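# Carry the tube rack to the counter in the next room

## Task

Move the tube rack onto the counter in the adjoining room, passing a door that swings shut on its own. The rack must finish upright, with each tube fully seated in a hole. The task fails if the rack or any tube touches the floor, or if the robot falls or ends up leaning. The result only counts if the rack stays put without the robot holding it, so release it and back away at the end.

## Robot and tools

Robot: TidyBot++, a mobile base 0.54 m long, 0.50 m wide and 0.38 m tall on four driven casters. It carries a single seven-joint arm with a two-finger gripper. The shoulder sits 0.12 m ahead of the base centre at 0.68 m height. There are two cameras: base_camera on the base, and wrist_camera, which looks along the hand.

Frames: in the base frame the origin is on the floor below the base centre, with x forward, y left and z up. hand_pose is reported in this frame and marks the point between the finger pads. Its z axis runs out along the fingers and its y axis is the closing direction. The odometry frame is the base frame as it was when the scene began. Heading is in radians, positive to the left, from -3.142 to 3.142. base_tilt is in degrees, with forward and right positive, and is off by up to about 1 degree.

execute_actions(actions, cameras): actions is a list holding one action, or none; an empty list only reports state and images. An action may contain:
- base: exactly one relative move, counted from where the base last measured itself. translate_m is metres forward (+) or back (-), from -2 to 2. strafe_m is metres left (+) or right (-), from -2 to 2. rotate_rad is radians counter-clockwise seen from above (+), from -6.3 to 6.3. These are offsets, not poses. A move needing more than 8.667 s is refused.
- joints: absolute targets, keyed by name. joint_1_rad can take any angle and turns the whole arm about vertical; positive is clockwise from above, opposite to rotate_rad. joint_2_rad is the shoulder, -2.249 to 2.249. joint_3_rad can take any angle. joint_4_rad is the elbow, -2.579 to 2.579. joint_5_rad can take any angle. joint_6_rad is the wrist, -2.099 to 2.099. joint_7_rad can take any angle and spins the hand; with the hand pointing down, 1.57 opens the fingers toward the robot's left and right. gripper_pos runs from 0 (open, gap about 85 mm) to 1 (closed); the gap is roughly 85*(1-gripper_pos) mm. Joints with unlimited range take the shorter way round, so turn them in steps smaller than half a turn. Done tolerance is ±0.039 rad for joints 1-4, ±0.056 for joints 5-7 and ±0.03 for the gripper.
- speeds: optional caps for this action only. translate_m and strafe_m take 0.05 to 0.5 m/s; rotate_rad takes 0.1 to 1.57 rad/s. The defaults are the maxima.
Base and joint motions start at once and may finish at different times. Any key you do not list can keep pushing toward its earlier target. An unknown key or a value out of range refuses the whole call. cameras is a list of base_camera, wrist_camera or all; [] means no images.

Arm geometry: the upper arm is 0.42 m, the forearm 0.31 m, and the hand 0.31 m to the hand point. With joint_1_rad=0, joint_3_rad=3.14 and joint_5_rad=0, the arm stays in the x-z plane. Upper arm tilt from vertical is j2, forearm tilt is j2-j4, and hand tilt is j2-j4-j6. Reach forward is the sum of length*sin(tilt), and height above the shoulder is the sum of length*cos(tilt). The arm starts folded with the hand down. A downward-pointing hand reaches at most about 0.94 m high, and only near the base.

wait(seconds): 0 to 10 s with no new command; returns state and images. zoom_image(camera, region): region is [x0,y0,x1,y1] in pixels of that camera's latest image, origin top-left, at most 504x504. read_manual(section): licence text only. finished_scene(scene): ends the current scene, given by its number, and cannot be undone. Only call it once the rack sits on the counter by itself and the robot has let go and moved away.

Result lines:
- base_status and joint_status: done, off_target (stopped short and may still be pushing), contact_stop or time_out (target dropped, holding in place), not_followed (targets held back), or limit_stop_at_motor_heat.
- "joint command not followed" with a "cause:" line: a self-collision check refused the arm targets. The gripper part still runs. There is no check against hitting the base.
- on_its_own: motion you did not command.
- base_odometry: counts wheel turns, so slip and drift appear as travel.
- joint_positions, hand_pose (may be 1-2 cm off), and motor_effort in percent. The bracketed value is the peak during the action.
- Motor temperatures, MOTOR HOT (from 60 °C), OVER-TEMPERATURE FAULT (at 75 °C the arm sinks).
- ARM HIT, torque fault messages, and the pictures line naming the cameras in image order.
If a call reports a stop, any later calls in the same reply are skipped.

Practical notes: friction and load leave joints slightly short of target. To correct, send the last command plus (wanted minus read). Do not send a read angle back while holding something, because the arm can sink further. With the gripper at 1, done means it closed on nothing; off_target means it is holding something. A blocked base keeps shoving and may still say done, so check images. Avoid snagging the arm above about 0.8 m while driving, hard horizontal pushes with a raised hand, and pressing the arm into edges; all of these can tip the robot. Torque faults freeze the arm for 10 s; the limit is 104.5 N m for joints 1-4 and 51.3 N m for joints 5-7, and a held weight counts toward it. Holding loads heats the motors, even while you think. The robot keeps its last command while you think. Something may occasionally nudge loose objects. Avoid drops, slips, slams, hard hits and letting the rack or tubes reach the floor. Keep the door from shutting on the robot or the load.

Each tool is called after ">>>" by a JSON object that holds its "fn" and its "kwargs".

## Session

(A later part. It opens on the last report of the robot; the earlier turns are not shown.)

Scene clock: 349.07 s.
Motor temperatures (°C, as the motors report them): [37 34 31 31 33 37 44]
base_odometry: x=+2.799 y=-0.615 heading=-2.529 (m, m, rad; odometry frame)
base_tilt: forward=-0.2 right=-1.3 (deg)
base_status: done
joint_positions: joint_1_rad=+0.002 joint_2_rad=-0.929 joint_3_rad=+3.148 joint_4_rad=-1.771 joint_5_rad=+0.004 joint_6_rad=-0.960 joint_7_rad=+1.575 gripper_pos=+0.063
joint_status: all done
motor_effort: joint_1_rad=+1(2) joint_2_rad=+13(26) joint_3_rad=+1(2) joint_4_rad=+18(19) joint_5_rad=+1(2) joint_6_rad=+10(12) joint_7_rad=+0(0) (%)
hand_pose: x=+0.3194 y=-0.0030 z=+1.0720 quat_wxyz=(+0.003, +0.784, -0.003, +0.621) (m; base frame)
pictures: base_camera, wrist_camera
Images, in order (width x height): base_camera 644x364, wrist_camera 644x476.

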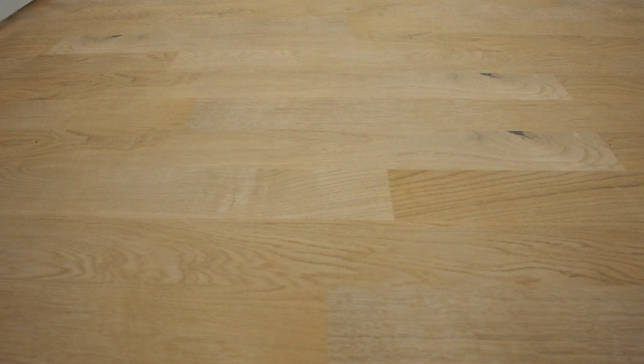

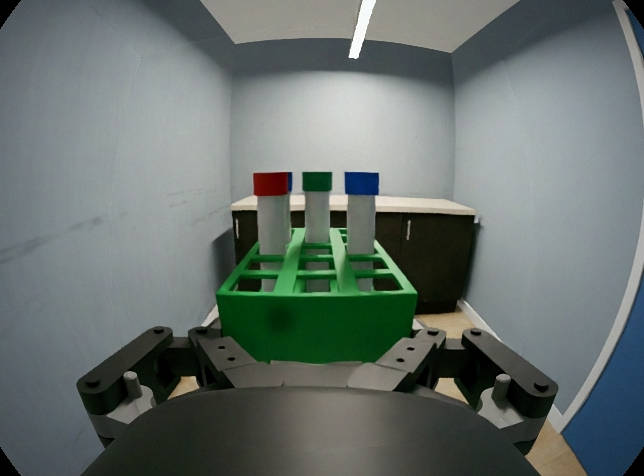

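>>> {"fn": "zoom_image", "kwargs": {"camera": "wrist_camera", "region": [370, 180, 500, 330]}}

Region (370, 180, 500, 330) of wrist_camera's 644x476 image, scaled by 3.360; it fills the left 437 columns of this view, and the rest is white.

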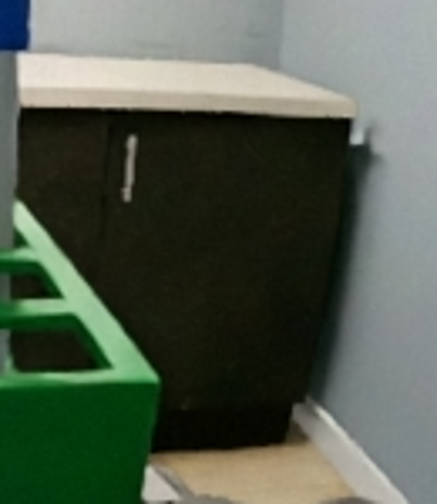

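>>> {"fn": "execute_actions", "kwargs": {"actions": [{"base": {"translate_m": 1.58}, "joints": {"joint_2_rad": -0.22, "joint_6_rad": -0.205}, "speeds": {"translate_m": 0.42}}]}}

Scene clock: 379.87 s.
Motor temperatures (°C, as the motors report them): [37 34 31 31 33 37 44]
base_odometry: x=+1.505 y=-1.521 heading=-2.530 (m, m, rad; odometry frame)
base_tilt: forward=-0.2 right=-1.3 (deg)
base_status: done
joint_positions: joint_1_rad=+0.002 joint_2_rad=-0.216 joint_3_rad=+3.148 joint_4_rad=-1.773 joint_5_rad=+0.004 joint_6_rad=-0.237 joint_7_rad=+1.575 gripper_pos=+0.063
joint_status: all done
motor_effort: joint_1_rad=+0(0) joint_2_rad=-18(20) joint_3_rad=+0(1) joint_4_rad=+23(23) joint_5_rad=+1(1) joint_6_rad=+11(11) joint_7_rad=+0(0) (%)
hand_pose: x=+0.6468 y=-0.0040 z=+1.0282 quat_wxyz=(+0.005, +0.782, -0.001, +0.624) (m; base frame)
pictures: base_camera, wrist_camera
Images, in order (width x height): base_camera 644x364, wrist_camera 644x476.

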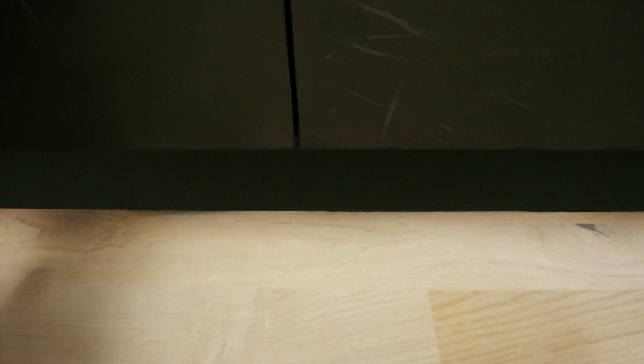

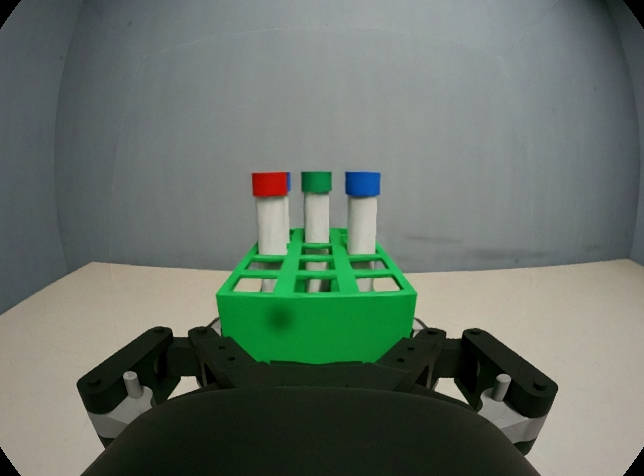

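>>> {"fn": "execute_actions", "kwargs": {"actions": [{"joints": {"joint_4_rad": -1.988, "joint_6_rad": 0.012}}]}}

Scene clock: 391.83 s.
Motor temperatures (°C, as the motors report them): [37 34 31 31 33 37 44]
base_odometry: x=+1.505 y=-1.521 heading=-2.530 (m, m, rad; odometry frame)
base_tilt: forward=-0.2 right=-1.3 (deg)
base_status: not commanded
joint_positions: joint_1_rad=+0.002 joint_2_rad=-0.216 joint_3_rad=+3.148 joint_4_rad=-1.981 joint_5_rad=+0.004 joint_6_rad=-0.024 joint_7_rad=+1.575 gripper_pos=+0.063
joint_status: all done
motor_effort: joint_1_rad=+1(0) joint_2_rad=-16(17) joint_3_rad=+0(0) joint_4_rad=+22(23) joint_5_rad=+1(2) joint_6_rad=+11(10) joint_7_rad=+0(1) (%)
hand_pose: x=+0.6413 y=-0.0036 z=+0.9649 quat_wxyz=(+0.005, +0.780, -0.001, +0.626) (m; base frame)
pictures: base_camera, wrist_camera
Images, in order (width x height): base_camera 644x364, wrist_camera 644x476.

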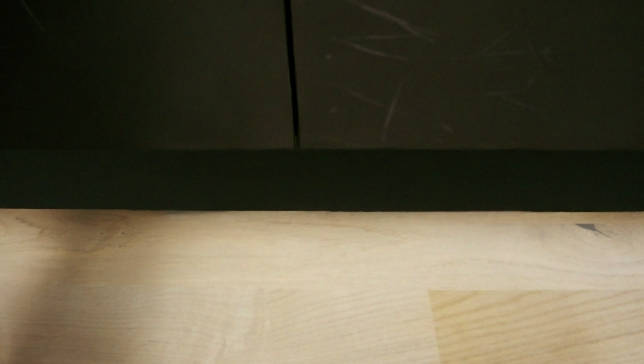

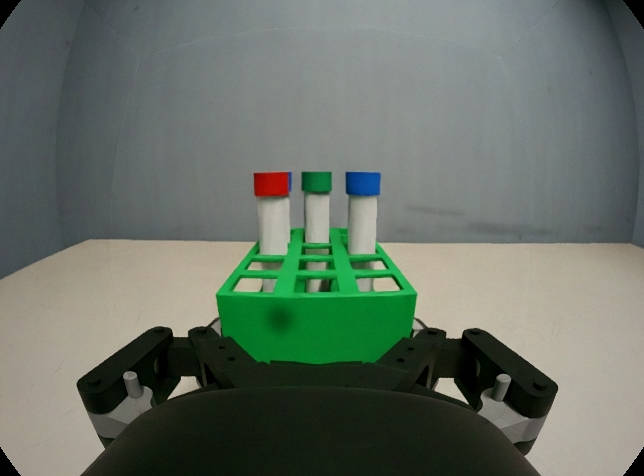

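>>> {"fn": "execute_actions", "kwargs": {"actions": [{"joints": {"joint_4_rad": -2.045, "joint_6_rad": 0.07}}]}}

Scene clock: 401.87 s.
Motor temperatures (°C, as the motors report them): [37 34 31 31 33 37 44]
base_odometry: x=+1.505 y=-1.521 heading=-2.530 (m, m, rad; odometry frame)
base_tilt: forward=-0.2 right=-1.3 (deg)
base_status: not commanded
joint_positions: joint_1_rad=+0.002 joint_2_rad=-0.216 joint_3_rad=+3.148 joint_4_rad=-2.032 joint_5_rad=+0.004 joint_6_rad=+0.041 joint_7_rad=+1.574 gripper_pos=+0.063
joint_status: all done
motor_effort: joint_1_rad=+0(0) joint_2_rad=-16(18) joint_3_rad=+1(1) joint_4_rad=+22(23) joint_5_rad=+0(1) joint_6_rad=+11(12) joint_7_rad=+0(0) (%)
hand_pose: x=+0.6386 y=-0.0034 z=+0.9529 quat_wxyz=(+0.004, +0.776, -0.001, +0.631) (m; base frame)
pictures: base_camera, wrist_camera
Images, in order (width x height): base_camera 644x364, wrist_camera 644x476.

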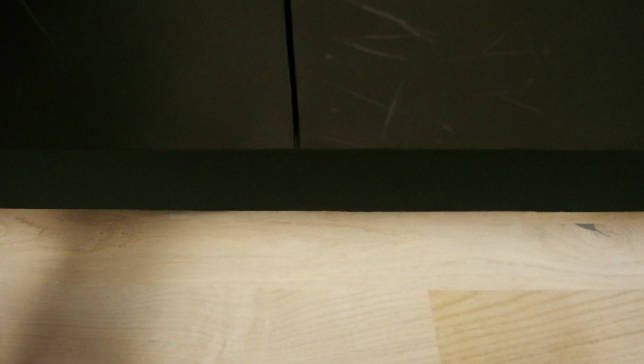

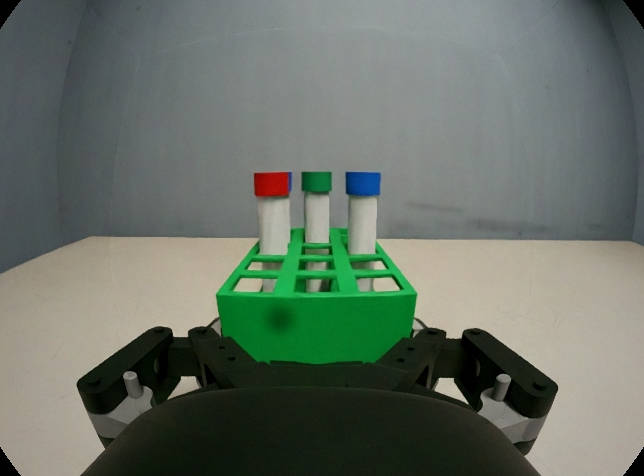

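>>> {"fn": "execute_actions", "kwargs": {"actions": [{"joints": {"joint_4_rad": -2.065}}], "cameras": ["wrist_camera"]}}

Scene clock: 405.63 s.
Motor temperatures (°C, as the motors report them): [37 34 31 31 33 37 44]
base_odometry: x=+1.505 y=-1.521 heading=-2.530 (m, m, rad; odometry frame)
base_tilt: forward=-0.2 right=-1.3 (deg)
base_status: not commanded
joint_positions: joint_1_rad=+0.002 joint_2_rad=-0.217 joint_3_rad=+3.148 joint_4_rad=-2.037 joint_5_rad=+0.004 joint_6_rad=+0.048 joint_7_rad=+1.573 gripper_pos=+0.063
joint_status: all done
motor_effort: joint_1_rad=+0(1) joint_2_rad=-14(16) joint_3_rad=+0(0) joint_4_rad=+19(22) joint_5_rad=+2(2) joint_6_rad=+9(11) joint_7_rad=+1(0) (%)
hand_pose: x=+0.6382 y=-0.0034 z=+0.9528 quat_wxyz=(+0.004, +0.775, -0.001, +0.632) (m; base frame)
pictures: wrist_camera
Images, in order (width x height): wrist_camera 644x476.

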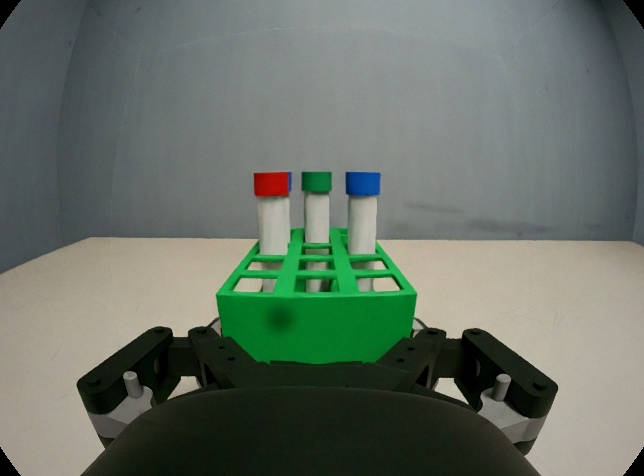

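>>> {"fn": "execute_actions", "kwargs": {"actions": [{"joints": {"joint_4_rad": -2.035, "gripper_pos": 0.0}}], "cameras": ["wrist_camera"]}}

Scene clock: 412.53 s.
Motor temperatures (°C, as the motors report them): [37 34 31 31 33 37 44]
base_odometry: x=+1.505 y=-1.521 heading=-2.530 (m, m, rad; odometry frame)
base_tilt: forward=-0.2 right=-1.3 (deg)
base_status: not commanded
joint_positions: joint_1_rad=+0.002 joint_2_rad=-0.217 joint_3_rad=+3.148 joint_4_rad=-2.037 joint_5_rad=+0.004 joint_6_rad=+0.048 joint_7_rad=+1.573 gripper_pos=+0.000
joint_status: all done
motor_effort: joint_1_rad=+1(0) joint_2_rad=-15(17) joint_3_rad=+0(0) joint_4_rad=+20(22) joint_5_rad=+1(1) joint_6_rad=+9(12) joint_7_rad=+0(1) (%)
hand_pose: x=+0.6383 y=-0.0034 z=+0.9530 quat_wxyz=(+0.004, +0.775, -0.001, +0.632) (m; base frame)
pictures: wrist_camera
Images, in order (width x height): wrist_camera 644x476.

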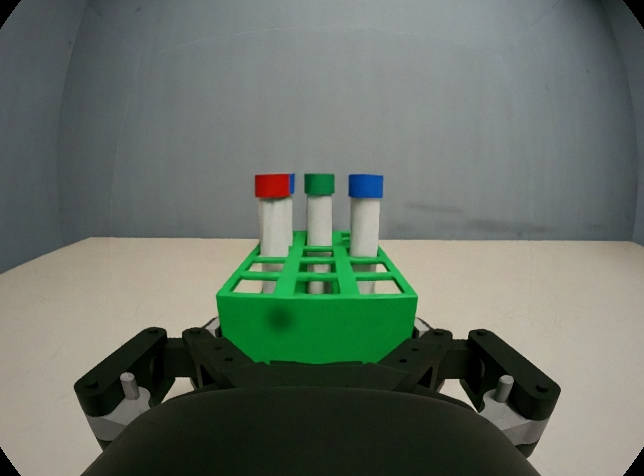

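>>> {"fn": "execute_actions", "kwargs": {"actions": [{"base": {"translate_m": -0.08}, "speeds": {"translate_m": 0.08}}], "cameras": ["wrist_camera"]}}

Scene clock: 416.10 s.
Motor temperatures (°C, as the motors report them): [37 34 31 31 33 37 44]
base_odometry: x=+1.570 y=-1.475 heading=-2.530 (m, m, rad; odometry frame)
base_tilt: forward=-0.2 right=-1.3 (deg)
base_status: done
joint_positions: joint_1_rad=+0.002 joint_2_rad=-0.218 joint_3_rad=+3.148 joint_4_rad=-2.037 joint_5_rad=+0.004 joint_6_rad=+0.048 joint_7_rad=+1.573 gripper_pos=+0.000
joint_status: not commanded
motor_effort: joint_1_rad=+0(1) joint_2_rad=-15(19) joint_3_rad=+1(2) joint_4_rad=+21(22) joint_5_rad=+1(1) joint_6_rad=+9(9) joint_7_rad=+0(0) (%)
hand_pose: x=+0.6380 y=-0.0034 z=+0.9535 quat_wxyz=(+0.004, +0.774, -0.001, +0.633) (m; base frame)
pictures: wrist_camera
Images, in order (width x height): wrist_camera 644x476.

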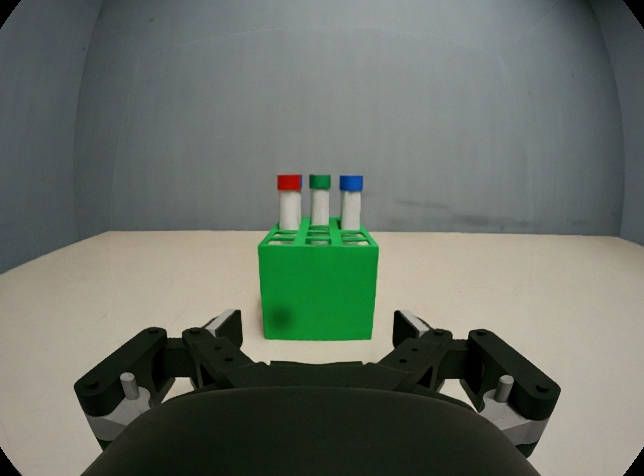

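>>> {"fn": "execute_actions", "kwargs": {"actions": [{"base": {"translate_m": -0.35}}]}}

>>> {"fn": "zoom_image", "kwargs": {"camera": "wrist_camera", "region": [260, 150, 380, 270]}}

Scene clock: 421.20 s.
Motor temperatures (°C, as the motors report them): [37 34 31 31 33 37 44]
base_odometry: x=+1.857 y=-1.274 heading=-2.530 (m, m, rad; odometry frame)
base_tilt: forward=-0.2 right=-1.3 (deg)
base_status: done
joint_positions: joint_1_rad=+0.002 joint_2_rad=-0.223 joint_3_rad=+3.148 joint_4_rad=-2.037 joint_5_rad=+0.004 joint_6_rad=+0.048 joint_7_rad=+1.573 gripper_pos=+0.000
joint_status: not commanded
motor_effort: joint_1_rad=+1(0) joint_2_rad=-15(20) joint_3_rad=+0(2) joint_4_rad=+21(22) joint_5_rad=+1(1) joint_6_rad=+10(10) joint_7_rad=+0(1) (%)
hand_pose: x=+0.6367 y=-0.0035 z=+0.9560 quat_wxyz=(+0.004, +0.773, -0.001, +0.635) (m; base frame)
pictures: base_camera, wrist_camera
Images, in order (width x height): base_camera 644x364, wrist_camera 644x476.

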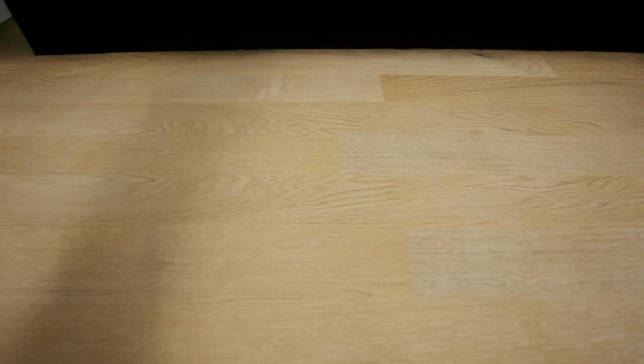

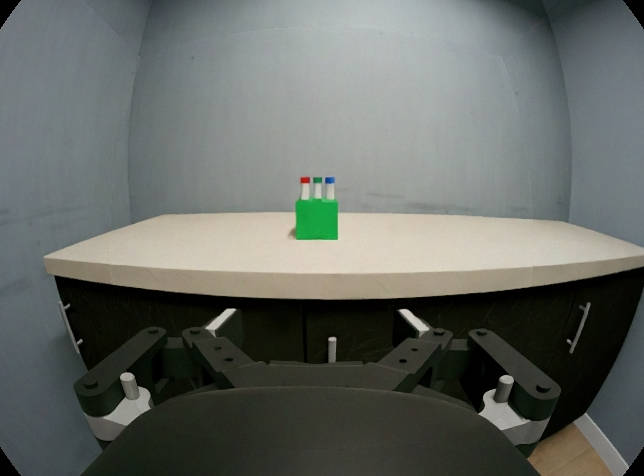

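Region (260, 150, 380, 270) of wrist_camera's 644x476 image, scaled by 4.200.

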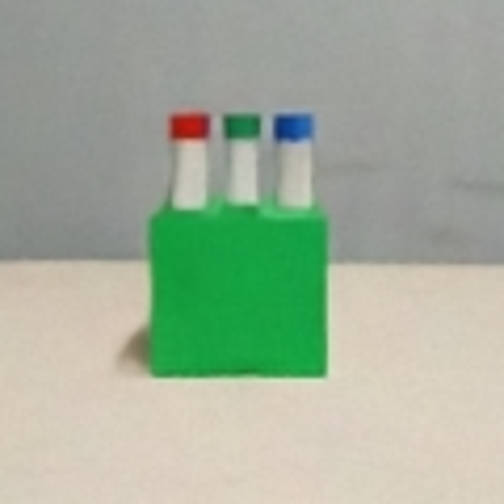

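The rack is upright on the counter, the visible caps are level, and the robot has backed clear.

>>> {"fn": "finished_scene", "kwargs": {"scene": 2}}

The scene is finished: the task was done.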